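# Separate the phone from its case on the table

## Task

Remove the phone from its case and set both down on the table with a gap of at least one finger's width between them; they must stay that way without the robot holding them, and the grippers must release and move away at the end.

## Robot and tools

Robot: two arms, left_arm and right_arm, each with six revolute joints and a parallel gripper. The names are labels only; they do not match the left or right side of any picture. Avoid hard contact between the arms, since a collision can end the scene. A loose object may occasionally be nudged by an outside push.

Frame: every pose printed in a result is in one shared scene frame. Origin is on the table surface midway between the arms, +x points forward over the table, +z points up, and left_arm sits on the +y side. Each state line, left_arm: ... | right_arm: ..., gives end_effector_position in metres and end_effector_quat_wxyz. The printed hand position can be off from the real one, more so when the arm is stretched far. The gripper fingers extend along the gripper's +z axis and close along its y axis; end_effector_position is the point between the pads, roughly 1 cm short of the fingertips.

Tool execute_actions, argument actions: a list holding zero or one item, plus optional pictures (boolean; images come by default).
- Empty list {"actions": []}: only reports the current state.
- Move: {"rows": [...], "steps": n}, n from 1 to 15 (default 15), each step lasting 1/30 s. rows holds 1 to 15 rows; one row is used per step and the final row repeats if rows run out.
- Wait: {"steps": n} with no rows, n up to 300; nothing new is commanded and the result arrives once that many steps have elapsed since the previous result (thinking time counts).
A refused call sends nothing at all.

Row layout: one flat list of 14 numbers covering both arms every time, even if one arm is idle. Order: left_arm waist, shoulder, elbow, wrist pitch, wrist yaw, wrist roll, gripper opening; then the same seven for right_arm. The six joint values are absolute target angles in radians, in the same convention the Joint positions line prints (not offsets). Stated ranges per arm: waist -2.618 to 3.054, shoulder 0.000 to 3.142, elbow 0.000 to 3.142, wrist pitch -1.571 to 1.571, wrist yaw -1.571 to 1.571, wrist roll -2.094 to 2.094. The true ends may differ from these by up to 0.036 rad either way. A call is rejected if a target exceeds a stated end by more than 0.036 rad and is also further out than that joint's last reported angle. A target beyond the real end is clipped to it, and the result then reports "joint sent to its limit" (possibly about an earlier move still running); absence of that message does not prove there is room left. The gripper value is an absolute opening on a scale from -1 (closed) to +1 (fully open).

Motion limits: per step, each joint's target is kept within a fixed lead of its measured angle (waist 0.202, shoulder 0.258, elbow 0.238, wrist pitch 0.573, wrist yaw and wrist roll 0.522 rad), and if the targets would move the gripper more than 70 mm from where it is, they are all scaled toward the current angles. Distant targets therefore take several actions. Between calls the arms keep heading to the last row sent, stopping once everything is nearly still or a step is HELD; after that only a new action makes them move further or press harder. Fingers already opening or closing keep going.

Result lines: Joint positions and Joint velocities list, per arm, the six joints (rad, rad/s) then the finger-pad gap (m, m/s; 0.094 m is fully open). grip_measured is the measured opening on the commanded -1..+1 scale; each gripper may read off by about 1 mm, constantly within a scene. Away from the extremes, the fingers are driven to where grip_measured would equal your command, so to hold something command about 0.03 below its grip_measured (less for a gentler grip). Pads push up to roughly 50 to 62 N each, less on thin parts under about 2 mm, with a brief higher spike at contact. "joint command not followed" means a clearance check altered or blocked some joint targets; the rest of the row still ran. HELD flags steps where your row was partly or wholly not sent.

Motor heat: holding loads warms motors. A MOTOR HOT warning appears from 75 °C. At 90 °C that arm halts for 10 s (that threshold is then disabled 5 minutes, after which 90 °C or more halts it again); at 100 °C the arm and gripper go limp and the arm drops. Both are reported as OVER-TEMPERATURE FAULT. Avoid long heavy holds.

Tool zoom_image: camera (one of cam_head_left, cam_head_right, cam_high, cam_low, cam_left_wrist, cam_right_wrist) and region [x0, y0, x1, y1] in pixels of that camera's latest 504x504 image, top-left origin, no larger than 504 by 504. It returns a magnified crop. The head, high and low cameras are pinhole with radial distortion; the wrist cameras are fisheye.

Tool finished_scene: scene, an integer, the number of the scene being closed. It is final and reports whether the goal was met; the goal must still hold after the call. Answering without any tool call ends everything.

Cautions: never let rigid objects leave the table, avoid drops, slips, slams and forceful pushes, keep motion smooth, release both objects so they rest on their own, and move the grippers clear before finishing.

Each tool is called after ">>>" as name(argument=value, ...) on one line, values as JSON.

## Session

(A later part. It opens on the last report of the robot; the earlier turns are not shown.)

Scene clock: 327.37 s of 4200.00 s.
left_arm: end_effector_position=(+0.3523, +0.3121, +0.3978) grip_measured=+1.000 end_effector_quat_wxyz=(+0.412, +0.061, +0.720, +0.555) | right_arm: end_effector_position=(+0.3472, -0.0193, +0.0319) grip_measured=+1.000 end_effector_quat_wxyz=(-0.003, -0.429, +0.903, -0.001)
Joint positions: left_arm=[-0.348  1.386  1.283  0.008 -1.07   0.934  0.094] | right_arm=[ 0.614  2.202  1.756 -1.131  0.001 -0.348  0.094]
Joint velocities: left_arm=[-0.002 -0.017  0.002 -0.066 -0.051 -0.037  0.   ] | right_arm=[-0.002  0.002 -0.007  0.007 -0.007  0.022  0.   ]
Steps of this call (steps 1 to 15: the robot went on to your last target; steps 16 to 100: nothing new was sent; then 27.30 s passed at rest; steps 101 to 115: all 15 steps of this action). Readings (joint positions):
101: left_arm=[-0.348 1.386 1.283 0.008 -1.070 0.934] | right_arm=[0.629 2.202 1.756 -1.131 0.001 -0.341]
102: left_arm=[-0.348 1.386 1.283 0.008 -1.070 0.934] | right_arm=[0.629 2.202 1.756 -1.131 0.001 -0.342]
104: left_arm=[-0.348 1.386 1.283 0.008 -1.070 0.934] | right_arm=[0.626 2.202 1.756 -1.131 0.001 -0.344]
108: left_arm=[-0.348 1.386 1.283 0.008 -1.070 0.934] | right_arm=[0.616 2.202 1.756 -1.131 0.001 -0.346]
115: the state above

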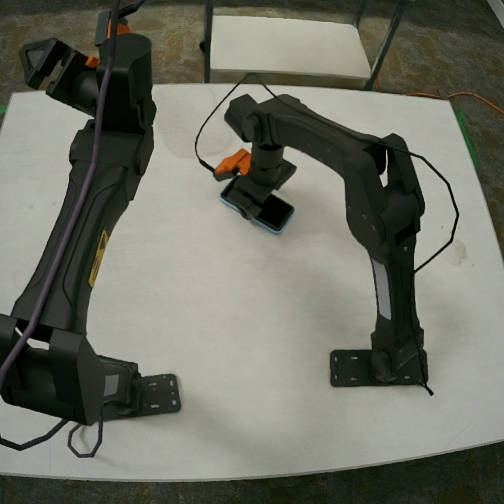

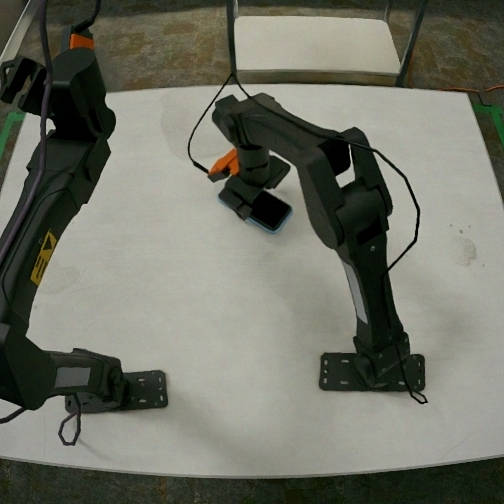

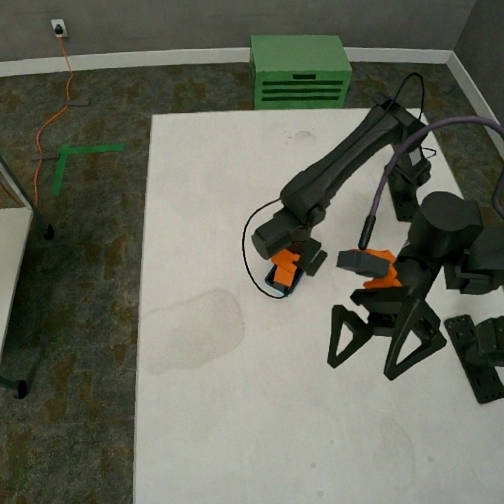

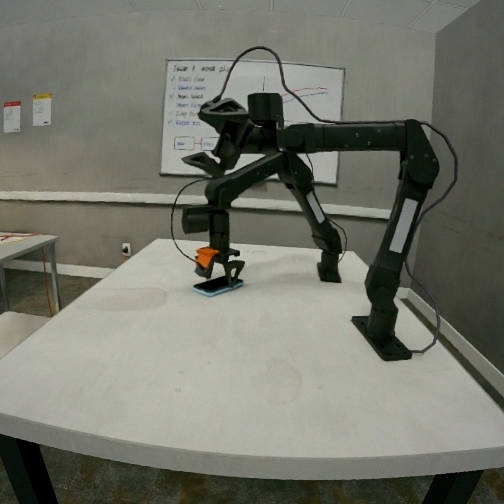

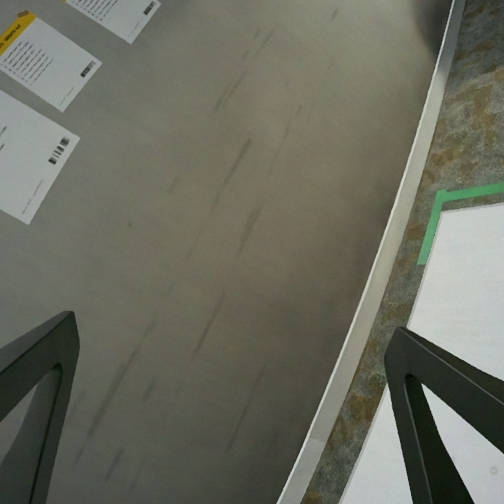

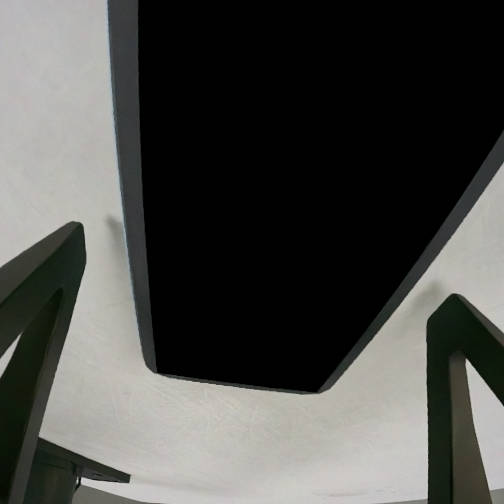

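>>> execute_actions(actions=[{"rows": [[-0.348, 1.386, 1.283, 0.008, -1.07, 0.933, 1, 0.608, 2.172, 1.736, -1.112, 0, -0.355, 1],[-0.348, 1.386, 1.283, 0.008, -1.07, 0.933, 1, 0.608, 2.172, 1.728, -1.104, 0, -0.355, 1],[-0.348, 1.386, 1.283, 0.008, -1.07, 0.933, 1, 0.608, 2.172, 1.72, -1.096, 0, -0.355, 1]], "steps": 15}], pictures=false)

>>> execute_actions(actions=[{"steps": 15}], pictures=false)

Scene clock: 339.80 s of 4200.00 s.
left_arm: end_effector_position=(+0.3523, +0.3121, +0.3978) grip_measured=+1.000 end_effector_quat_wxyz=(+0.412, +0.061, +0.720, +0.555) | right_arm: end_effector_position=(+0.3469, -0.0195, +0.0277) grip_measured=+1.000 end_effector_quat_wxyz=(-0.001, -0.429, +0.903, -0.001)
Joint positions: left_arm=[-0.348  1.386  1.283  0.008 -1.07   0.934  0.094] | right_arm=[ 0.614  2.2    1.736 -1.109  0.001 -0.348  0.094]
Joint velocities: left_arm=[ 0.017  0.012 -0.007 -0.022  0.051 -0.037  0.   ] | right_arm=[ 0.022 -0.007  0.002 -0.066 -0.007 -0.007  0.   ]
Steps of this call (steps 1 to 15: the robot went on to your last target; steps 16 to 100: nothing new was sent; then 8.60 s passed at rest; steps 101 to 115: all 15 steps of this action). Readings (joint positions):
101: left_arm=[-0.348 1.386 1.283 0.008 -1.070 0.934] | right_arm=[0.614 2.202 1.756 -1.131 0.001 -0.348]
102: left_arm=[-0.348 1.386 1.283 0.008 -1.070 0.934] | right_arm=[0.614 2.202 1.756 -1.129 0.001 -0.348]
104: left_arm=[-0.348 1.386 1.283 0.008 -1.070 0.934] | right_arm=[0.614 2.200 1.748 -1.118 0.001 -0.348]
108: left_arm=[-0.348 1.386 1.283 0.008 -1.070 0.934] | right_arm=[0.614 2.200 1.737 -1.113 0.001 -0.348]
115: the state above

Scene clock: 340.30 s of 4200.00 s.
left_arm: end_effector_position=(+0.3523, +0.3121, +0.3978) grip_measured=+1.000 end_effector_quat_wxyz=(+0.412, +0.061, +0.720, +0.555) | right_arm: end_effector_position=(+0.3471, -0.0194, +0.0277) grip_measured=+1.000 end_effector_quat_wxyz=(-0.000, -0.429, +0.903, -0.001)
Joint positions: left_arm=[-0.348  1.386  1.283  0.008 -1.07   0.934  0.094] | right_arm=[ 0.614  2.2    1.736 -1.108  0.001 -0.348  0.094]
Joint velocities: left_arm=[ 0.007  0.002 -0.007 -0.037  0.007  0.007  0.   ] | right_arm=[-0.017 -0.007  0.007  0.022  0.007 -0.037  0.   ]
Steps of this call (steps 1 to 15: the robot went on to your last target). Readings (joint positions):
1: left_arm=[-0.348 1.386 1.283 0.008 -1.070 0.934] | right_arm=[0.614 2.200 1.736 -1.108 0.001 -0.348]
2: left_arm=[-0.348 1.386 1.283 0.008 -1.070 0.934] | right_arm=[0.614 2.200 1.736 -1.108 0.001 -0.348]
4: left_arm=[-0.348 1.386 1.283 0.008 -1.070 0.934] | right_arm=[0.614 2.200 1.736 -1.108 0.001 -0.348]
8: left_arm=[-0.348 1.386 1.283 0.008 -1.070 0.934] | right_arm=[0.614 2.200 1.736 -1.108 0.001 -0.348]
15: the state above
All arms were judged still, so your last target was given up. Only a new action makes them travel on or press farther. Fingers that are still opening or closing keep moving.

>>> execute_actions(actions=[{"rows": [[-0.348, 1.386, 1.283, 0.008, -1.07, 0.933, 1, 0.608, 2.172, 1.72, -1.096, 0, -0.355, 0.9],[-0.348, 1.386, 1.283, 0.008, -1.07, 0.933, 1, 0.608, 2.172, 1.72, -1.096, 0, -0.355, 0.8],[-0.348, 1.386, 1.283, 0.008, -1.07, 0.933, 1, 0.608, 2.172, 1.72, -1.096, 0, -0.355, 0.72],[-0.348, 1.386, 1.283, 0.008, -1.07, 0.933, 1, 0.608, 2.172, 1.72, -1.096, 0, -0.355, 0.66],[-0.348, 1.386, 1.283, 0.008, -1.07, 0.933, 1, 0.608, 2.172, 1.72, -1.096, 0, -0.355, 0.62],[-0.348, 1.386, 1.283, 0.008, -1.07, 0.933, 1, 0.608, 2.172, 1.72, -1.096, 0, -0.355, 0.58],[-0.348, 1.386, 1.283, 0.008, -1.07, 0.933, 1, 0.608, 2.172, 1.72, -1.096, 0, -0.355, 0.55],[-0.348, 1.386, 1.283, 0.008, -1.07, 0.933, 1, 0.608, 2.172, 1.72, -1.096, 0, -0.355, 0.52],[-0.348, 1.386, 1.283, 0.008, -1.07, 0.933, 1, 0.608, 2.172, 1.72, -1.096, 0, -0.355, 0.49],[-0.348, 1.386, 1.283, 0.008, -1.07, 0.933, 1, 0.608, 2.172, 1.72, -1.096, 0, -0.355, 0.46],[-0.348, 1.386, 1.283, 0.008, -1.07, 0.933, 1, 0.608, 2.172, 1.72, -1.096, 0, -0.355, 0.44]], "steps": 15}], pictures=false)

>>> execute_actions(actions=[{"steps": 15}])

Scene clock: 359.40 s of 4200.00 s.
left_arm: end_effector_position=(+0.3523, +0.3121, +0.3978) grip_measured=+1.000 end_effector_quat_wxyz=(+0.412, +0.061, +0.720, +0.555) | right_arm: end_effector_position=(+0.3473, -0.0191, +0.0291) grip_measured=+0.456 end_effector_quat_wxyz=(+0.001, -0.429, +0.903, -0.000)
Joint positions: left_arm=[-0.348  1.386  1.283  0.008 -1.07   0.934  0.094] | right_arm=[ 0.614  2.196  1.736 -1.108  0.    -0.35   0.068]
Joint velocities: left_arm=[-0.007 -0.007 -0.002  0.037  0.007 -0.037  0.   ] | right_arm=[-0.027 -0.012  0.012  0.007  0.081  0.022  0.001]
Steps of this call (steps 1 to 90: nothing new was sent; then 15.60 s passed at rest; steps 91 to 105: all 15 steps of this action). Readings (joint positions):
91: left_arm=[-0.348 1.386 1.283 0.008 -1.070 0.934] | right_arm=[0.614 2.200 1.736 -1.108 0.001 -0.349]
92: left_arm=[-0.348 1.386 1.283 0.008 -1.070 0.934] | right_arm=[0.614 2.200 1.736 -1.108 0.001 -0.349]
94: left_arm=[-0.348 1.386 1.283 0.008 -1.070 0.934] | right_arm=[0.614 2.200 1.736 -1.108 0.001 -0.349]
98: left_arm=[-0.348 1.386 1.283 0.008 -1.070 0.934] | right_arm=[0.614 2.200 1.736 -1.108 -0.000 -0.349]
105: the state above

Scene clock: 359.90 s of 4200.00 s.
left_arm: end_effector_position=(+0.3523, +0.3121, +0.3978) grip_measured=+1.000 end_effector_quat_wxyz=(+0.412, +0.061, +0.720, +0.555) | right_arm: end_effector_position=(+0.3473, -0.0191, +0.0291) grip_measured=+0.456 end_effector_quat_wxyz=(+0.001, -0.429, +0.903, -0.000)
Joint positions: left_arm=[-0.348  1.386  1.283  0.008 -1.07   0.934  0.094] | right_arm=[ 0.614  2.196  1.736 -1.108  0.    -0.35   0.068]
Joint velocities: left_arm=[ 0.007 -0.007 -0.002 -0.007  0.022 -0.066  0.   ] | right_arm=[-0.002 -0.002 -0.002 -0.022 -0.022  0.037  0.001]
Steps of this call (steps 1 to 15: the robot went on to your last target). Readings (joint positions):
1: left_arm=[-0.348 1.386 1.283 0.008 -1.070 0.934] | right_arm=[0.614 2.196 1.736 -1.108 0.000 -0.350]
2: left_arm=[-0.348 1.386 1.283 0.008 -1.070 0.934] | right_arm=[0.614 2.196 1.736 -1.108 0.000 -0.350]
4: left_arm=[-0.348 1.386 1.283 0.008 -1.070 0.934] | right_arm=[0.614 2.196 1.736 -1.108 0.000 -0.350]
8: left_arm=[-0.348 1.386 1.283 0.008 -1.070 0.934] | right_arm=[0.614 2.196 1.736 -1.108 0.000 -0.350]
15: the state above
All arms were judged still, so your last target was given up. Only a new action makes them travel on or press farther. Fingers that are still opening or closing keep moving.

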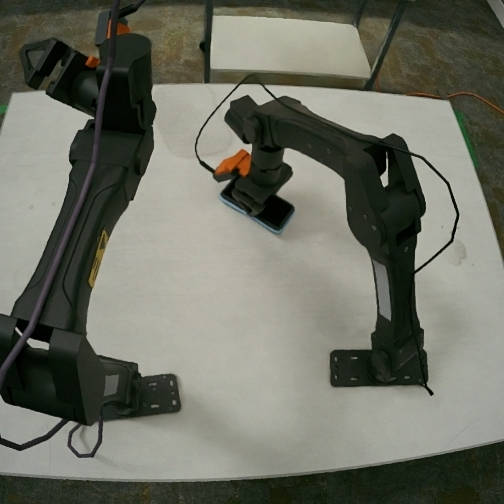

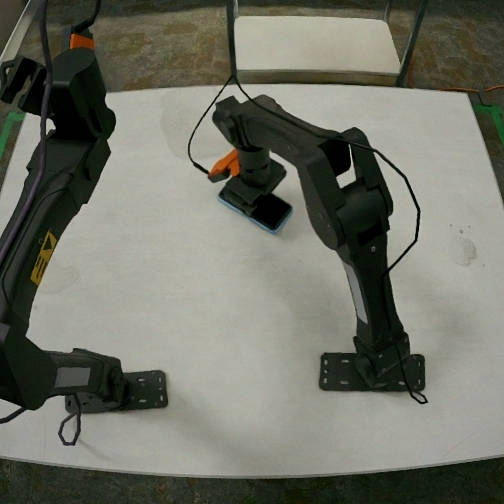

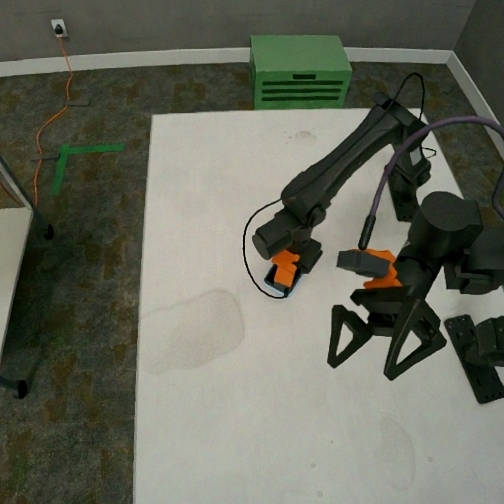

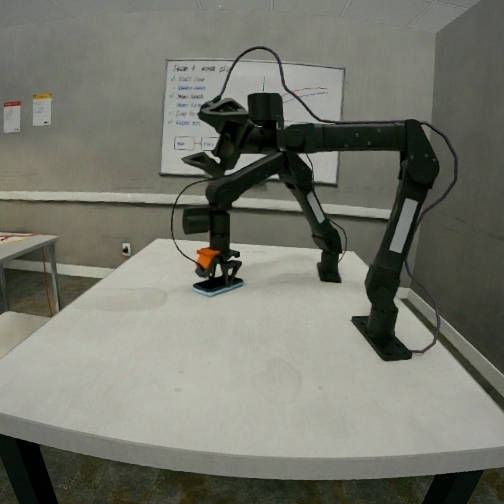

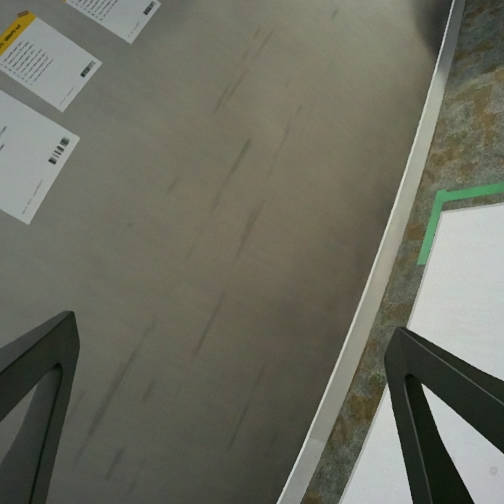

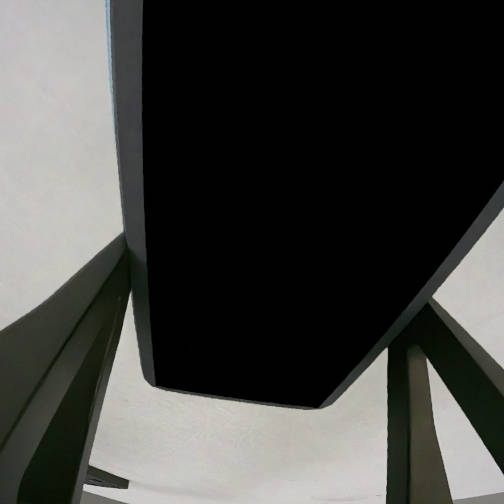

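>>> execute_actions(actions=[{"rows": [[-0.348, 1.386, 1.283, 0.008, -1.07, 0.933, 1, 0.608, 2.172, 1.72, -1.096, 0, -0.355, 0.55],[-0.348, 1.386, 1.283, 0.008, -1.07, 0.933, 1, 0.608, 2.172, 1.72, -1.096, 0, -0.355, 0.65],[-0.348, 1.386, 1.283, 0.008, -1.07, 0.933, 1, 0.608, 2.172, 1.72, -1.096, 0, -0.355, 0.75],[-0.348, 1.386, 1.283, 0.008, -1.07, 0.933, 1, 0.608, 2.172, 1.72, -1.096, 0, -0.355, 0.8],[-0.348, 1.386, 1.283, 0.008, -1.07, 0.933, 1, 0.608, 2.172, 1.72, -1.096, 0, -0.355, 0.8],[-0.348, 1.386, 1.283, 0.008, -1.07, 0.933, 1, 0.608, 2.172, 1.72, -1.096, 0, -0.355, 0.8],[-0.348, 1.386, 1.283, 0.008, -1.07, 0.933, 1, 0.608, 2.172, 1.712, -1.088, 0, -0.355, 0.8],[-0.348, 1.386, 1.283, 0.008, -1.07, 0.933, 1, 0.608, 2.172, 1.704, -1.08, 0, -0.355, 0.8],[-0.348, 1.386, 1.283, 0.008, -1.07, 0.933, 1, 0.608, 2.172, 1.697, -1.073, 0, -0.355, 0.8]], "steps": 15}], pictures=false)

>>> execute_actions(actions=[{"steps": 15}], pictures=false)

Scene clock: 382.90 s of 4200.00 s.
left_arm: end_effector_position=(+0.3523, +0.3121, +0.3978) grip_measured=+1.000 end_effector_quat_wxyz=(+0.412, +0.061, +0.720, +0.555) | right_arm: end_effector_position=(+0.3448, -0.0206, +0.0233) grip_measured=+0.799 end_effector_quat_wxyz=(-0.002, -0.429, +0.903, -0.000)
Joint positions: left_arm=[-0.348  1.386  1.283  0.008 -1.07   0.934  0.094] | right_arm=[ 0.614  2.196  1.712 -1.09   0.    -0.35   0.084]
Joint velocities: left_arm=[ 0.007  0.012  0.012  0.007 -0.022 -0.007  0.   ] | right_arm=[ 0.007 -0.007  0.022 -0.007 -0.066 -0.007  0.001]
Steps of this call (steps 1 to 90: nothing new was sent; then 19.50 s passed at rest; steps 91 to 105: all 15 steps of this action). Readings (joint positions):
91: left_arm=[-0.348 1.386 1.283 0.008 -1.070 0.934] | right_arm=[0.614 2.196 1.736 -1.108 0.000 -0.350]
92: left_arm=[-0.348 1.386 1.283 0.008 -1.070 0.934] | right_arm=[0.614 2.196 1.736 -1.108 0.000 -0.350]
94: left_arm=[-0.348 1.386 1.283 0.008 -1.070 0.934] | right_arm=[0.614 2.196 1.736 -1.107 0.000 -0.350]
98: left_arm=[-0.348 1.386 1.283 0.008 -1.070 0.934] | right_arm=[0.614 2.196 1.734 -1.103 0.000 -0.350]
105: the state above

Scene clock: 383.40 s of 4200.00 s.
left_arm: end_effector_position=(+0.3523, +0.3121, +0.3978) grip_measured=+1.000 end_effector_quat_wxyz=(+0.412, +0.061, +0.720, +0.555) | right_arm: end_effector_position=(+0.3461, -0.0199, +0.0233) grip_measured=+0.799 end_effector_quat_wxyz=(+0.001, -0.429, +0.903, -0.000)
Joint positions: left_arm=[-0.348  1.386  1.283  0.008 -1.07   0.934  0.094] | right_arm=[ 0.614  2.196  1.712 -1.084  0.    -0.35   0.084]
Joint velocities: left_arm=[-0.017  0.017 -0.007 -0.007  0.051 -0.007  0.   ] | right_arm=[ 0.022 -0.002 -0.002  0.037 -0.037  0.007  0.   ]
Steps of this call (steps 1 to 15: the robot went on to your last target). Readings (joint positions):
1: left_arm=[-0.348 1.386 1.283 0.008 -1.070 0.934] | right_arm=[0.614 2.196 1.712 -1.089 0.000 -0.350]
2: left_arm=[-0.348 1.386 1.283 0.008 -1.070 0.934] | right_arm=[0.614 2.196 1.712 -1.088 0.000 -0.350]
4: left_arm=[-0.348 1.386 1.283 0.008 -1.070 0.934] | right_arm=[0.614 2.196 1.712 -1.086 0.000 -0.350]
8: left_arm=[-0.348 1.386 1.283 0.008 -1.070 0.934] | right_arm=[0.614 2.196 1.712 -1.085 0.000 -0.350]
15: the state above
All arms were judged still, so your last target was given up. Only a new action makes them travel on or press farther. Fingers that are still opening or closing keep moving.

Now at z=0.0233. Close gently.

>>> execute_actions(actions=[{"rows": [[-0.348, 1.386, 1.283, 0.008, -1.07, 0.933, 1, 0.608, 2.172, 1.697, -1.073, 0, -0.355, 0.74],[-0.348, 1.386, 1.283, 0.008, -1.07, 0.933, 1, 0.608, 2.172, 1.697, -1.073, 0, -0.355, 0.68],[-0.348, 1.386, 1.283, 0.008, -1.07, 0.933, 1, 0.608, 2.172, 1.697, -1.073, 0, -0.355, 0.64],[-0.348, 1.386, 1.283, 0.008, -1.07, 0.933, 1, 0.608, 2.172, 1.697, -1.073, 0, -0.355, 0.61],[-0.348, 1.386, 1.283, 0.008, -1.07, 0.933, 1, 0.608, 2.172, 1.697, -1.073, 0, -0.355, 0.58],[-0.348, 1.386, 1.283, 0.008, -1.07, 0.933, 1, 0.608, 2.172, 1.697, -1.073, 0, -0.355, 0.56],[-0.348, 1.386, 1.283, 0.008, -1.07, 0.933, 1, 0.608, 2.172, 1.697, -1.073, 0, -0.355, 0.54],[-0.348, 1.386, 1.283, 0.008, -1.07, 0.933, 1, 0.608, 2.172, 1.697, -1.073, 0, -0.355, 0.52],[-0.348, 1.386, 1.283, 0.008, -1.07, 0.933, 1, 0.608, 2.172, 1.697, -1.073, 0, -0.355, 0.50],[-0.348, 1.386, 1.283, 0.008, -1.07, 0.933, 1, 0.608, 2.172, 1.697, -1.073, 0, -0.355, 0.48],[-0.348, 1.386, 1.283, 0.008, -1.07, 0.933, 1, 0.608, 2.172, 1.697, -1.073, 0, -0.355, 0.47]], "steps": 15}], pictures=false)

>>> execute_actions(actions=[{"steps": 15}])

Scene clock: 400.23 s of 4200.00 s.
left_arm: end_effector_position=(+0.3523, +0.3121, +0.3978) grip_measured=+1.000 end_effector_quat_wxyz=(+0.412, +0.061, +0.720, +0.555) | right_arm: end_effector_position=(+0.3459, -0.0196, +0.0248) grip_measured=+0.482 end_effector_quat_wxyz=(+0.002, -0.429, +0.903, +0.001)
Joint positions: left_arm=[-0.348  1.386  1.283  0.008 -1.07   0.934  0.094] | right_arm=[ 0.614  2.193  1.712 -1.086 -0.001 -0.35   0.07 ]
Joint velocities: left_arm=[ 0.002  0.027 -0.007 -0.051  0.037 -0.051  0.   ] | right_arm=[-0.007  0.002 -0.002 -0.066  0.037  0.007 -0.   ]
Steps of this call (steps 1 to 90: nothing new was sent; then 13.33 s passed at rest; steps 91 to 105: all 15 steps of this action). Readings (joint positions):
91: left_arm=[-0.348 1.386 1.283 0.008 -1.070 0.934] | right_arm=[0.614 2.196 1.712 -1.084 0.000 -0.350]
92: left_arm=[-0.348 1.386 1.283 0.008 -1.070 0.934] | right_arm=[0.614 2.196 1.712 -1.084 0.000 -0.350]
94: left_arm=[-0.348 1.386 1.283 0.008 -1.070 0.934] | right_arm=[0.614 2.196 1.712 -1.084 0.000 -0.350]
98: left_arm=[-0.348 1.386 1.283 0.008 -1.070 0.934] | right_arm=[0.614 2.195 1.712 -1.084 0.000 -0.350]
105: the state above

Scene clock: 400.73 s of 4200.00 s.
left_arm: end_effector_position=(+0.3523, +0.3121, +0.3978) grip_measured=+1.000 end_effector_quat_wxyz=(+0.412, +0.061, +0.720, +0.555) | right_arm: end_effector_position=(+0.3459, -0.0196, +0.0248) grip_measured=+0.482 end_effector_quat_wxyz=(+0.002, -0.429, +0.903, +0.001)
Joint positions: left_arm=[-0.348  1.386  1.283  0.008 -1.07   0.934  0.094] | right_arm=[ 0.614  2.193  1.712 -1.086 -0.001 -0.35   0.07 ]
Joint velocities: left_arm=[-0.002 -0.007  0.002 -0.037 -0.037 -0.037  0.   ] | right_arm=[ 0.007 -0.017  0.002  0.007  0.022 -0.007 -0.   ]
Steps of this call (steps 1 to 15: the robot went on to your last target). Readings (joint positions):
1: left_arm=[-0.348 1.386 1.283 0.008 -1.070 0.934] | right_arm=[0.614 2.193 1.712 -1.086 -0.001 -0.350]
2: left_arm=[-0.348 1.386 1.283 0.008 -1.070 0.934] | right_arm=[0.614 2.193 1.712 -1.086 -0.001 -0.350]
4: left_arm=[-0.348 1.386 1.283 0.008 -1.070 0.934] | right_arm=[0.614 2.193 1.712 -1.086 -0.001 -0.350]
8: left_arm=[-0.348 1.386 1.283 0.008 -1.070 0.934] | right_arm=[0.614 2.193 1.712 -1.086 -0.001 -0.350]
15: the state above
All arms were judged still, so your last target was given up. Only a new action makes them travel on or press farther. Fingers that are still opening or closing keep moving.

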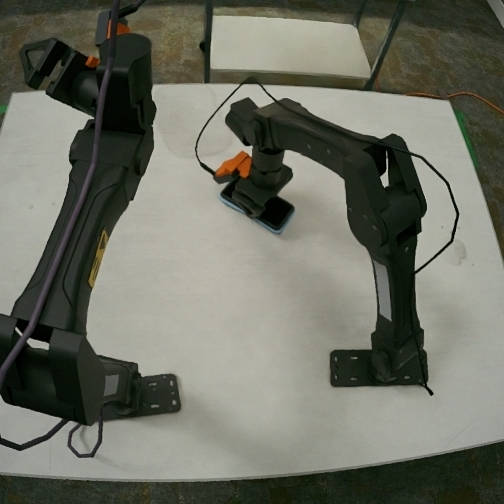

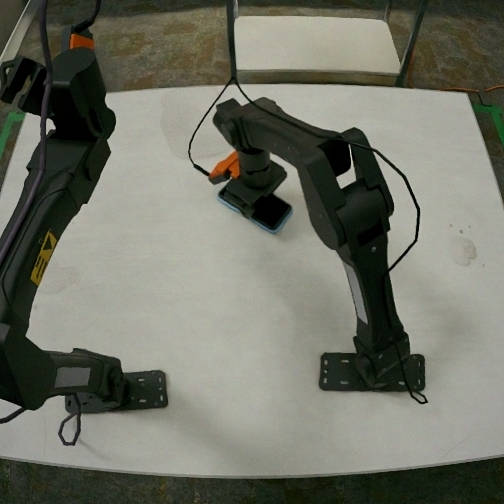

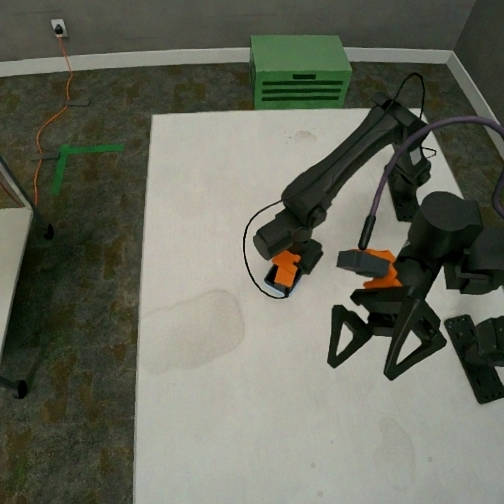

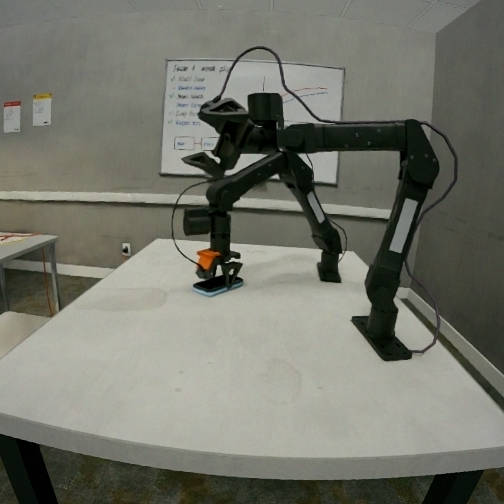

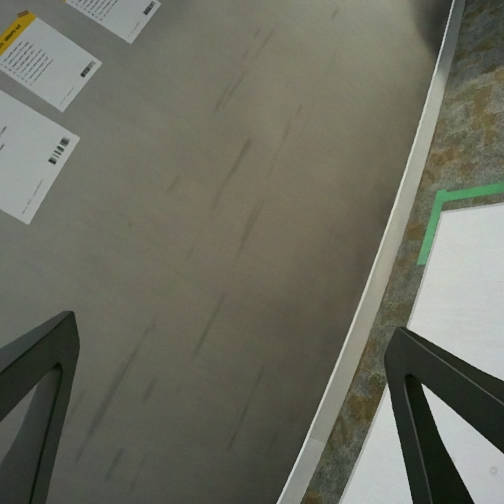

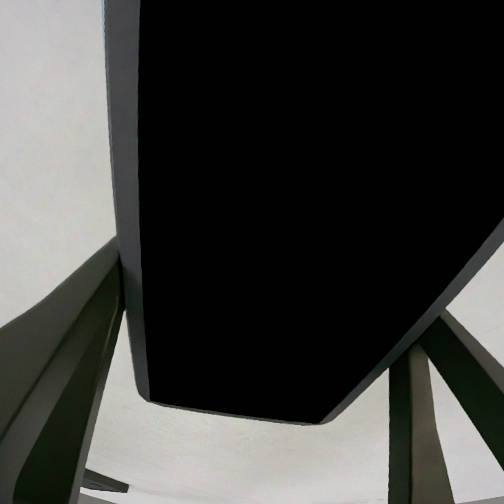

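>>> execute_actions(actions=[{"rows": [[-0.348, 1.386, 1.283, 0.008, -1.07, 0.933, 1, 0.608, 2.172, 1.697, -1.073, 0, -0.355, 0.46],[-0.348, 1.386, 1.283, 0.008, -1.07, 0.933, 1, 0.608, 2.172, 1.697, -1.073, 0, -0.355, 0.45],[-0.348, 1.386, 1.283, 0.008, -1.07, 0.933, 1, 0.608, 2.172, 1.697, -1.073, 0, -0.355, 0.45],[-0.348, 1.386, 1.283, 0.008, -1.07, 0.933, 1, 0.608, 2.172, 1.71, -1.08, 0, -0.355, 0.45],[-0.348, 1.386, 1.283, 0.008, -1.07, 0.933, 1, 0.608, 2.172, 1.722, -1.087, 0, -0.355, 0.45],[-0.348, 1.386, 1.283, 0.008, -1.07, 0.933, 1, 0.608, 2.172, 1.734, -1.094, 0, -0.355, 0.45],[-0.348, 1.386, 1.283, 0.008, -1.07, 0.933, 1, 0.608, 2.172, 1.746, -1.101, 0, -0.355, 0.45],[-0.348, 1.386, 1.283, 0.008, -1.07, 0.933, 1, 0.608, 2.172, 1.758, -1.11, 0, -0.355, 0.45],[-0.348, 1.386, 1.283, 0.008, -1.07, 0.933, 1, 0.608, 2.172, 1.77, -1.12, 0, -0.355, 0.45],[-0.348, 1.386, 1.283, 0.008, -1.07, 0.933, 1, 0.608, 2.172, 1.782, -1.13, 0, -0.355, 0.45],[-0.348, 1.386, 1.283, 0.008, -1.07, 0.933, 1, 0.608, 2.172, 1.794, -1.142, 0, -0.355, 0.45],[-0.348, 1.386, 1.283, 0.008, -1.07, 0.933, 1, 0.608, 2.172, 1.806, -1.154, 0, -0.355, 0.45],[-0.348, 1.386, 1.283, 0.008, -1.07, 0.933, 1, 0.608, 2.172, 1.818, -1.166, 0, -0.355, 0.45],[-0.348, 1.386, 1.283, 0.008, -1.07, 0.933, 1, 0.608, 2.172, 1.83, -1.178, 0, -0.355, 0.45],[-0.348, 1.386, 1.283, 0.008, -1.07, 0.933, 1, 0.608, 2.172, 1.842, -1.19, 0, -0.355, 0.45]], "steps": 15}], pictures=false)

>>> execute_actions(actions=[{"steps": 20}])

Scene clock: 423.50 s of 4200.00 s.
left_arm: end_effector_position=(+0.3523, +0.3121, +0.3978) grip_measured=+1.000 end_effector_quat_wxyz=(+0.412, +0.061, +0.720, +0.555) | right_arm: end_effector_position=(+0.3508, -0.0166, +0.0414) grip_measured=+0.466 end_effector_quat_wxyz=(+0.007, -0.429, +0.903, +0.001)
Joint positions: left_arm=[-0.348  1.386  1.283  0.008 -1.07   0.934  0.094] | right_arm=[ 0.614  2.193  1.779 -1.144 -0.002 -0.35   0.069]
Joint velocities: left_arm=[ 0.002 -0.002  0.002 -0.007  0.022  0.007  0.   ] | right_arm=[ 0.007 -0.012  0.349 -0.271 -0.007 -0.022 -0.001]
Steps of this call (steps 1 to 90: nothing new was sent; then 19.27 s passed at rest; steps 91 to 105: all 15 steps of this action). Readings (joint positions):
91: left_arm=[-0.348 1.386 1.283 0.008 -1.070 0.934] | right_arm=[0.614 2.193 1.712 -1.086 -0.001 -0.350]
92: left_arm=[-0.348 1.386 1.283 0.008 -1.070 0.934] | right_arm=[0.614 2.193 1.712 -1.086 -0.002 -0.350]
94: left_arm=[-0.348 1.386 1.283 0.008 -1.070 0.934] | right_arm=[0.614 2.193 1.712 -1.086 -0.002 -0.350]
98: left_arm=[-0.348 1.386 1.283 0.008 -1.070 0.934] | right_arm=[0.614 2.193 1.715 -1.090 -0.002 -0.350]
105: the state above

Scene clock: 424.17 s of 4200.00 s.
left_arm: end_effector_position=(+0.3523, +0.3121, +0.3978) grip_measured=+1.000 end_effector_quat_wxyz=(+0.412, +0.061, +0.720, +0.555) | right_arm: end_effector_position=(+0.3498, -0.0173, +0.0480) grip_measured=+0.466 end_effector_quat_wxyz=(+0.002, -0.429, +0.903, +0.001)
Joint positions: left_arm=[-0.348  1.386  1.283  0.008 -1.07   0.934  0.094] | right_arm=[ 0.614  2.193  1.806 -1.18  -0.001 -0.35   0.069]
Joint velocities: left_arm=[-0.002 -0.007 -0.002 -0.022  0.007  0.007  0.   ] | right_arm=[-0.012  0.012 -0.002 -0.081  0.022  0.007 -0.   ]
Steps of this call (steps 1 to 20: the robot went on to your last target). Readings (joint positions):
1: left_arm=[-0.348 1.386 1.283 0.008 -1.070 0.934] | right_arm=[0.614 2.193 1.790 -1.151 -0.001 -0.350]
2: left_arm=[-0.348 1.386 1.283 0.008 -1.070 0.934] | right_arm=[0.614 2.193 1.799 -1.155 -0.001 -0.350]
4: left_arm=[-0.348 1.386 1.283 0.008 -1.070 0.934] | right_arm=[0.614 2.193 1.806 -1.160 -0.001 -0.350]
8: left_arm=[-0.348 1.386 1.283 0.008 -1.070 0.934] | right_arm=[0.614 2.193 1.806 -1.172 -0.001 -0.350]
20: the state above

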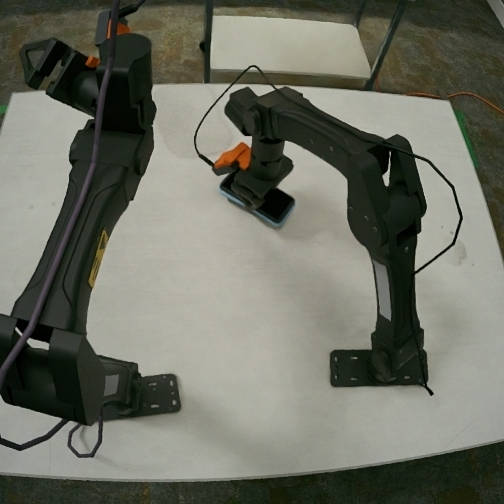

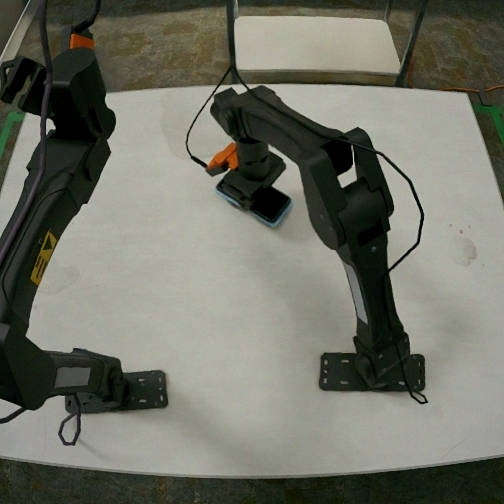

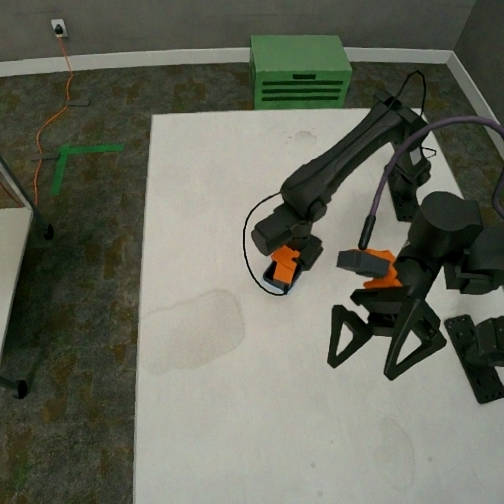

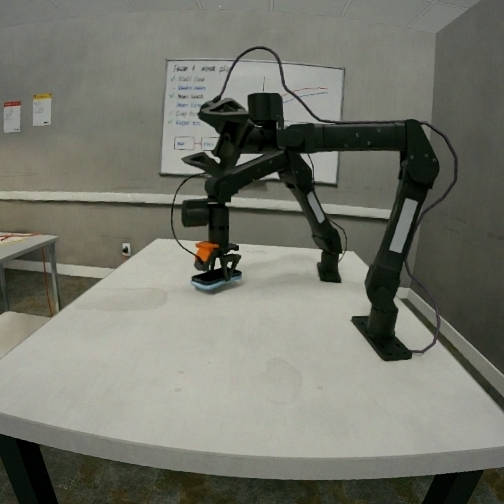

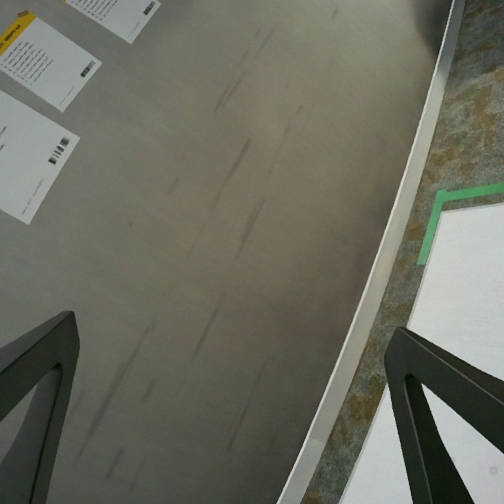

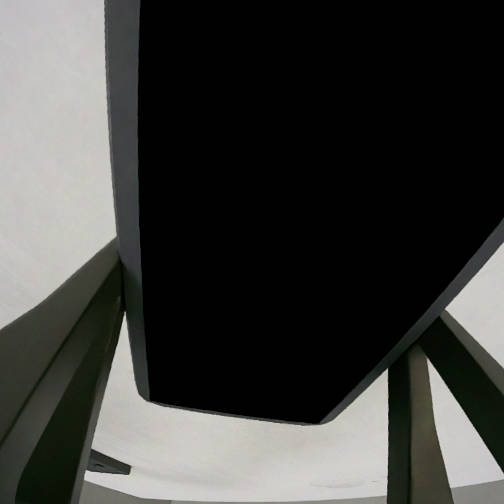

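>>> zoom_image(camera="cam_low", region=[180, 240, 260, 305])

Region (180, 240, 260, 305) of cam_low's 504x504 image, scaled by 6.300, with more detail than that image has; it fills the top 410 rows of this view, and the rest is white.

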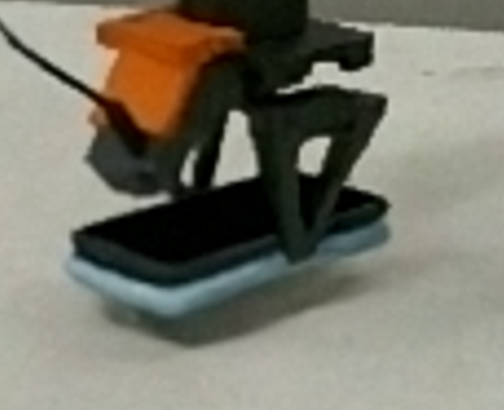

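>>> execute_actions(actions=[{"rows": [[-0.348, 1.386, 1.283, 0.008, -1.07, 0.933, 1, 0.608, 2.172, 1.842, -1.19, 0, -0.33, 0.44],[-0.348, 1.386, 1.283, 0.008, -1.07, 0.933, 1, 0.608, 2.172, 1.842, -1.19, 0, -0.29, 0.44],[-0.348, 1.386, 1.283, 0.008, -1.07, 0.933, 1, 0.608, 2.172, 1.842, -1.19, 0, -0.24, 0.44],[-0.348, 1.386, 1.283, 0.008, -1.07, 0.933, 1, 0.608, 2.172, 1.842, -1.19, 0, -0.185, 0.44],[-0.348, 1.386, 1.283, 0.008, -1.07, 0.933, 1, 0.608, 2.172, 1.842, -1.19, 0, -0.13, 0.44],[-0.348, 1.386, 1.283, 0.008, -1.07, 0.933, 1, 0.608, 2.172, 1.842, -1.19, 0, -0.075, 0.44],[-0.348, 1.386, 1.283, 0.008, -1.07, 0.933, 1, 0.608, 2.172, 1.842, -1.19, 0, -0.02, 0.44],[-0.348, 1.386, 1.283, 0.008, -1.07, 0.933, 1, 0.608, 2.172, 1.842, -1.19, 0, 0.035, 0.44],[-0.348, 1.386, 1.283, 0.008, -1.07, 0.933, 1, 0.608, 2.172, 1.842, -1.19, 0, 0.09, 0.44],[-0.348, 1.386, 1.283, 0.008, -1.07, 0.933, 1, 0.608, 2.172, 1.842, -1.19, 0, 0.145, 0.44],[-0.348, 1.386, 1.283, 0.008, -1.07, 0.933, 1, 0.608, 2.172, 1.842, -1.19, 0, 0.20, 0.44],[-0.348, 1.386, 1.283, 0.008, -1.07, 0.933, 1, 0.608, 2.172, 1.842, -1.19, 0, 0.255, 0.44],[-0.348, 1.386, 1.283, 0.008, -1.07, 0.933, 1, 0.608, 2.172, 1.842, -1.19, 0, 0.31, 0.44],[-0.348, 1.386, 1.283, 0.008, -1.07, 0.933, 1, 0.608, 2.172, 1.842, -1.19, 0, 0.365, 0.44],[-0.348, 1.386, 1.283, 0.008, -1.07, 0.933, 1, 0.608, 2.172, 1.842, -1.19, 0, 0.42, 0.44]], "steps": 15}], pictures=false)

>>> execute_actions(actions=[{"rows": [[-0.348, 1.386, 1.283, 0.008, -1.07, 0.933, 1, 0.608, 2.172, 1.842, -1.19, 0, 0.475, 0.44],[-0.348, 1.386, 1.283, 0.008, -1.07, 0.933, 1, 0.608, 2.172, 1.842, -1.19, 0, 0.53, 0.44],[-0.348, 1.386, 1.283, 0.008, -1.07, 0.933, 1, 0.608, 2.172, 1.842, -1.19, 0, 0.585, 0.44],[-0.348, 1.386, 1.283, 0.008, -1.07, 0.933, 1, 0.608, 2.172, 1.842, -1.19, 0, 0.64, 0.44],[-0.348, 1.386, 1.283, 0.008, -1.07, 0.933, 1, 0.608, 2.172, 1.842, -1.19, 0, 0.695, 0.44],[-0.348, 1.386, 1.283, 0.008, -1.07, 0.933, 1, 0.608, 2.172, 1.842, -1.19, 0, 0.75, 0.44],[-0.348, 1.386, 1.283, 0.008, -1.07, 0.933, 1, 0.608, 2.172, 1.842, -1.19, 0, 0.805, 0.44],[-0.348, 1.386, 1.283, 0.008, -1.07, 0.933, 1, 0.608, 2.172, 1.842, -1.19, 0, 0.86, 0.44],[-0.348, 1.386, 1.283, 0.008, -1.07, 0.933, 1, 0.608, 2.172, 1.842, -1.19, 0, 0.915, 0.44],[-0.348, 1.386, 1.283, 0.008, -1.07, 0.933, 1, 0.608, 2.172, 1.842, -1.19, 0, 0.97, 0.44],[-0.348, 1.386, 1.283, 0.008, -1.07, 0.933, 1, 0.608, 2.172, 1.842, -1.19, 0, 1.025, 0.44],[-0.348, 1.386, 1.283, 0.008, -1.07, 0.933, 1, 0.608, 2.172, 1.842, -1.19, 0, 1.075, 0.44],[-0.348, 1.386, 1.283, 0.008, -1.07, 0.933, 1, 0.608, 2.172, 1.842, -1.19, 0, 1.12, 0.44],[-0.348, 1.386, 1.283, 0.008, -1.07, 0.933, 1, 0.608, 2.172, 1.842, -1.19, 0, 1.155, 0.44],[-0.348, 1.386, 1.283, 0.008, -1.07, 0.933, 1, 0.608, 2.172, 1.842, -1.19, 0, 1.175, 0.44]], "steps": 15}], pictures=false)

>>> execute_actions(actions=[{"steps": 25}])

Scene clock: 544.67 s of 4200.00 s.
left_arm: end_effector_position=(+0.3523, +0.3121, +0.3978) grip_measured=+1.000 end_effector_quat_wxyz=(+0.412, +0.061, +0.720, +0.555) | right_arm: end_effector_position=(+0.3496, -0.0175, +0.0480) grip_measured=+0.459 end_effector_quat_wxyz=(+0.001, -0.171, +0.985, +0.001)
Joint positions: left_arm=[-0.348  1.386  1.283  0.008 -1.07   0.934  0.094] | right_arm=[ 0.614  2.193  1.806 -1.181 -0.001  0.194  0.069]
Joint velocities: left_arm=[-0.002 -0.007  0.012  0.022 -0.007  0.022  0.   ] | right_arm=[ 0.012 -0.002  0.007 -0.11  -0.007  1.443 -0.   ]
Steps of this call (steps 1 to 15: the robot went on to your last target; steps 16 to 100: nothing new was sent; then 116.67 s passed at rest; steps 101 to 115: all 15 steps of this action). Readings (joint positions):
101: left_arm=[-0.348 1.386 1.283 0.008 -1.070 0.934] | right_arm=[0.614 2.193 1.806 -1.180 -0.001 -0.348]
102: left_arm=[-0.348 1.386 1.283 0.008 -1.070 0.934] | right_arm=[0.614 2.193 1.806 -1.180 -0.001 -0.339]
104: left_arm=[-0.348 1.386 1.283 0.008 -1.070 0.934] | right_arm=[0.614 2.193 1.806 -1.181 -0.001 -0.298]
108: left_arm=[-0.348 1.386 1.283 0.008 -1.070 0.934] | right_arm=[0.614 2.193 1.806 -1.181 -0.001 -0.151]
115: the state above

Scene clock: 545.17 s of 4200.00 s.
left_arm: end_effector_position=(+0.3523, +0.3121, +0.3978) grip_measured=+1.000 end_effector_quat_wxyz=(+0.412, +0.061, +0.720, +0.555) | right_arm: end_effector_position=(+0.3496, -0.0175, +0.0480) grip_measured=+0.459 end_effector_quat_wxyz=(+0.001, +0.224, +0.975, +0.002)
Joint positions: left_arm=[-0.348  1.386  1.283  0.008 -1.07   0.934  0.094] | right_arm=[ 0.614  2.193  1.806 -1.181 -0.001  0.99   0.069]
Joint velocities: left_arm=[ 0.007  0.012 -0.007 -0.022  0.051 -0.022  0.   ] | right_arm=[-0.002 -0.007 -0.012 -0.007 -0.007  1.223  0.   ]
Steps of this call (steps 1 to 15: all 15 steps of this action). Readings (joint positions):
1: left_arm=[-0.348 1.386 1.283 0.008 -1.070 0.934] | right_arm=[0.614 2.193 1.806 -1.181 -0.001 0.248]
2: left_arm=[-0.348 1.386 1.283 0.008 -1.070 0.934] | right_arm=[0.614 2.193 1.806 -1.181 -0.001 0.301]
4: left_arm=[-0.348 1.386 1.283 0.008 -1.070 0.934] | right_arm=[0.614 2.193 1.806 -1.181 -0.001 0.408]
8: left_arm=[-0.348 1.386 1.283 0.008 -1.070 0.934] | right_arm=[0.614 2.193 1.806 -1.181 -0.001 0.626]
15: the state above

Scene clock: 546.00 s of 4200.00 s.
left_arm: end_effector_position=(+0.3523, +0.3121, +0.3978) grip_measured=+1.000 end_effector_quat_wxyz=(+0.412, +0.061, +0.720, +0.555) | right_arm: end_effector_position=(+0.3495, -0.0174, +0.0480) grip_measured=+0.459 end_effector_quat_wxyz=(+0.000, +0.310, +0.951, +0.002)
Joint positions: left_arm=[-0.348  1.386  1.283  0.008 -1.07   0.934  0.094] | right_arm=[ 0.614  2.193  1.806 -1.181 -0.002  1.168  0.069]
Joint velocities: left_arm=[-0.007  0.007  0.007  0.007 -0.037 -0.007  0.   ] | right_arm=[-0.017  0.012 -0.007 -0.095 -0.007 -0.081 -0.001]
Steps of this call (steps 1 to 25: the robot went on to your last target). Readings (joint positions):
1: left_arm=[-0.348 1.386 1.283 0.008 -1.070 0.934] | right_arm=[0.614 2.193 1.806 -1.181 -0.001 1.026]
2: left_arm=[-0.348 1.386 1.283 0.008 -1.070 0.934] | right_arm=[0.614 2.193 1.806 -1.181 -0.001 1.055]
4: left_arm=[-0.348 1.386 1.283 0.008 -1.070 0.934] | right_arm=[0.614 2.193 1.806 -1.181 -0.001 1.096]
8: left_arm=[-0.348 1.386 1.283 0.008 -1.070 0.934] | right_arm=[0.614 2.193 1.806 -1.181 -0.002 1.139]
25: the state above

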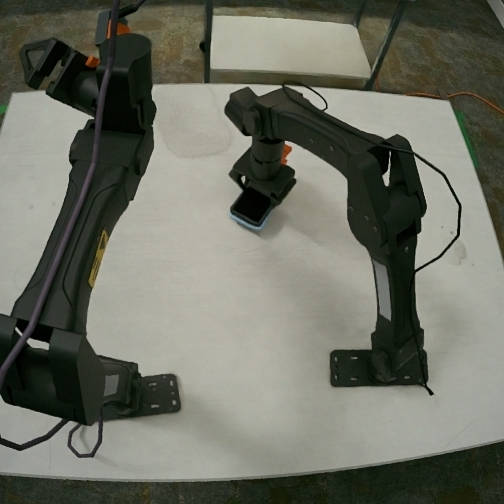

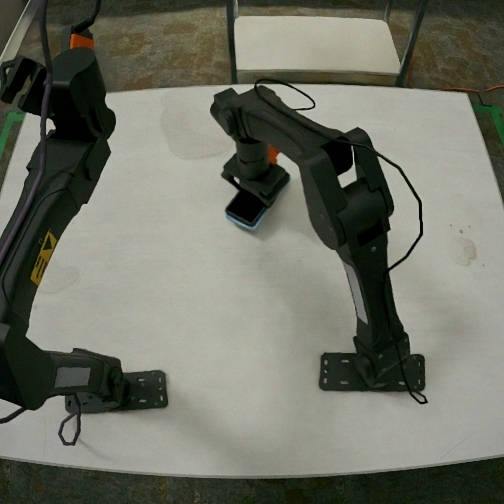

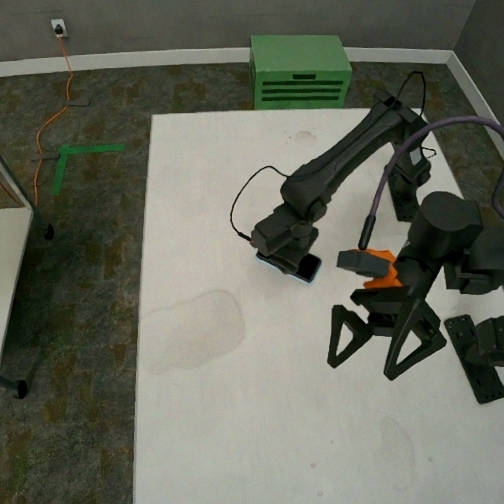

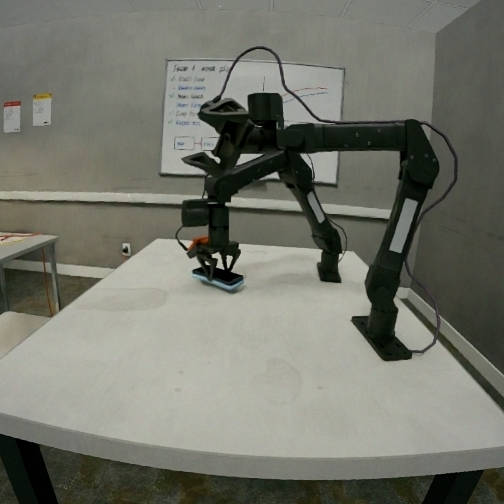

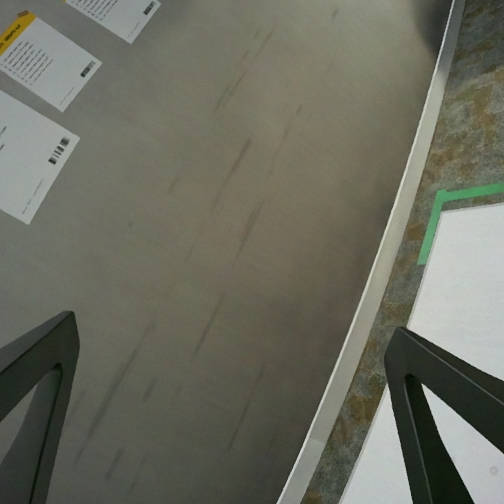

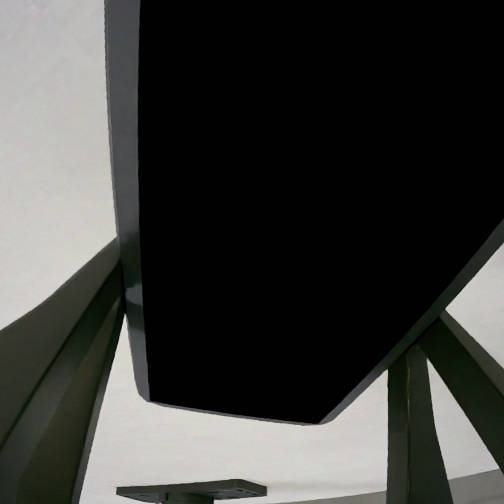

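>>> execute_actions(actions=[{"rows": [[-0.348, 1.386, 1.25, 0.012, -1.02, 0.89, 1, 0.608, 2.172, 1.842, -1.19, 0, 1.175, 0.44],[-0.348, 1.386, 1.205, 0.018, -0.95, 0.83, 1, 0.608, 2.172, 1.842, -1.19, 0, 1.175, 0.44],[-0.348, 1.386, 1.155, 0.025, -0.875, 0.765, 1, 0.608, 2.172, 1.842, -1.19, 0, 1.175, 0.44],[-0.348, 1.386, 1.105, 0.032, -0.80, 0.70, 1, 0.608, 2.172, 1.842, -1.19, 0, 1.175, 0.44],[-0.348, 1.386, 1.055, 0.039, -0.725, 0.635, 1, 0.608, 2.172, 1.842, -1.19, 0, 1.175, 0.44],[-0.348, 1.386, 1.005, 0.046, -0.65, 0.57, 1, 0.608, 2.172, 1.842, -1.19, 0, 1.175, 0.44],[-0.348, 1.386, 0.955, 0.053, -0.575, 0.505, 1, 0.608, 2.172, 1.842, -1.19, 0, 1.175, 0.44],[-0.348, 1.386, 0.905, 0.06, -0.50, 0.44, 1, 0.608, 2.172, 1.842, -1.19, 0, 1.175, 0.44],[-0.348, 1.386, 0.855, 0.067, -0.425, 0.375, 1, 0.608, 2.172, 1.842, -1.19, 0, 1.175, 0.44],[-0.348, 1.386, 0.805, 0.074, -0.35, 0.31, 1, 0.608, 2.172, 1.842, -1.19, 0, 1.175, 0.44],[-0.348, 1.386, 0.755, 0.081, -0.275, 0.245, 1, 0.608, 2.172, 1.842, -1.19, 0, 1.175, 0.44],[-0.348, 1.386, 0.705, 0.088, -0.20, 0.18, 1, 0.608, 2.172, 1.842, -1.19, 0, 1.175, 0.44],[-0.348, 1.386, 0.66, 0.093, -0.125, 0.11, 1, 0.608, 2.172, 1.842, -1.19, 0, 1.175, 0.44],[-0.348, 1.386, 0.62, 0.097, -0.055, 0.05, 1, 0.608, 2.172, 1.842, -1.19, 0, 1.175, 0.44],[-0.348, 1.386, 0.593, 0.10, 0, 0, 1, 0.608, 2.172, 1.842, -1.19, 0, 1.175, 0.44]], "steps": 15}], pictures=false)

>>> execute_actions(actions=[{"steps": 25}], pictures=false)

Scene clock: 581.47 s of 4200.00 s.
left_arm: end_effector_position=(+0.3368, +0.2066, +0.1126) grip_measured=+1.000 end_effector_quat_wxyz=(+0.434, +0.153, +0.877, +0.135) | right_arm: end_effector_position=(+0.3495, -0.0174, +0.0480) grip_measured=+0.459 end_effector_quat_wxyz=(+0.000, +0.310, +0.951, +0.002)
Joint positions: left_arm=[-0.348  1.383  0.657  0.069 -0.285  0.261  0.094] | right_arm=[ 0.614  2.193  1.806 -1.181 -0.002  1.168  0.069]
Joint velocities: left_arm=[ 0.002  0.022 -1.184 -0.066  1.927 -1.692  0.   ] | right_arm=[-0.007 -0.017 -0.002  0.007 -0.037 -0.081  0.001]
Steps of this call (steps 1 to 15: the robot went on to your last target; steps 16 to 100: nothing new was sent; then 31.63 s passed at rest; steps 101 to 115: all 15 steps of this action). Readings (joint positions):
101: left_arm=[-0.348 1.386 1.281 0.009 -1.064 0.929] | right_arm=[0.614 2.193 1.806 -1.181 -0.002 1.168]
102: left_arm=[-0.348 1.386 1.270 0.017 -1.047 0.913] | right_arm=[0.614 2.193 1.806 -1.181 -0.002 1.168]
104: left_arm=[-0.348 1.383 1.214 0.043 -0.980 0.854] | right_arm=[0.614 2.193 1.806 -1.181 -0.002 1.168]
108: left_arm=[-0.348 1.383 1.015 0.059 -0.769 0.678] | right_arm=[0.614 2.193 1.806 -1.181 -0.002 1.168]
115: the state above

Scene clock: 582.30 s of 4200.00 s.
left_arm: end_effector_position=(+0.3144, +0.1615, +0.0821) grip_measured=+1.000 end_effector_quat_wxyz=(+0.415, +0.103, +0.903, -0.042) | right_arm: end_effector_position=(+0.3495, -0.0174, +0.0480) grip_measured=+0.459 end_effector_quat_wxyz=(+0.000, +0.310, +0.951, +0.002)
Joint positions: left_arm=[-0.348  1.383  0.585  0.087 -0.006  0.006  0.094] | right_arm=[ 0.614  2.193  1.806 -1.181 -0.002  1.168  0.069]
Joint velocities: left_arm=[-0.012 -0.012  0.012 -0.095 -0.007 -0.037  0.   ] | right_arm=[-0.002  0.012  0.007  0.007 -0.066 -0.066 -0.   ]
Steps of this call (steps 1 to 25: the robot went on to your last target). Readings (joint positions):
1: left_arm=[-0.348 1.383 0.622 0.064 -0.226 0.210] | right_arm=[0.614 2.193 1.806 -1.181 -0.002 1.168]
2: left_arm=[-0.348 1.383 0.600 0.055 -0.180 0.170] | right_arm=[0.614 2.193 1.806 -1.181 -0.002 1.168]
4: left_arm=[-0.348 1.383 0.585 0.047 -0.114 0.111] | right_arm=[0.614 2.193 1.806 -1.181 -0.002 1.168]
8: left_arm=[-0.348 1.383 0.585 0.072 -0.048 0.049] | right_arm=[0.614 2.193 1.806 -1.181 -0.002 1.168]
25: the state above


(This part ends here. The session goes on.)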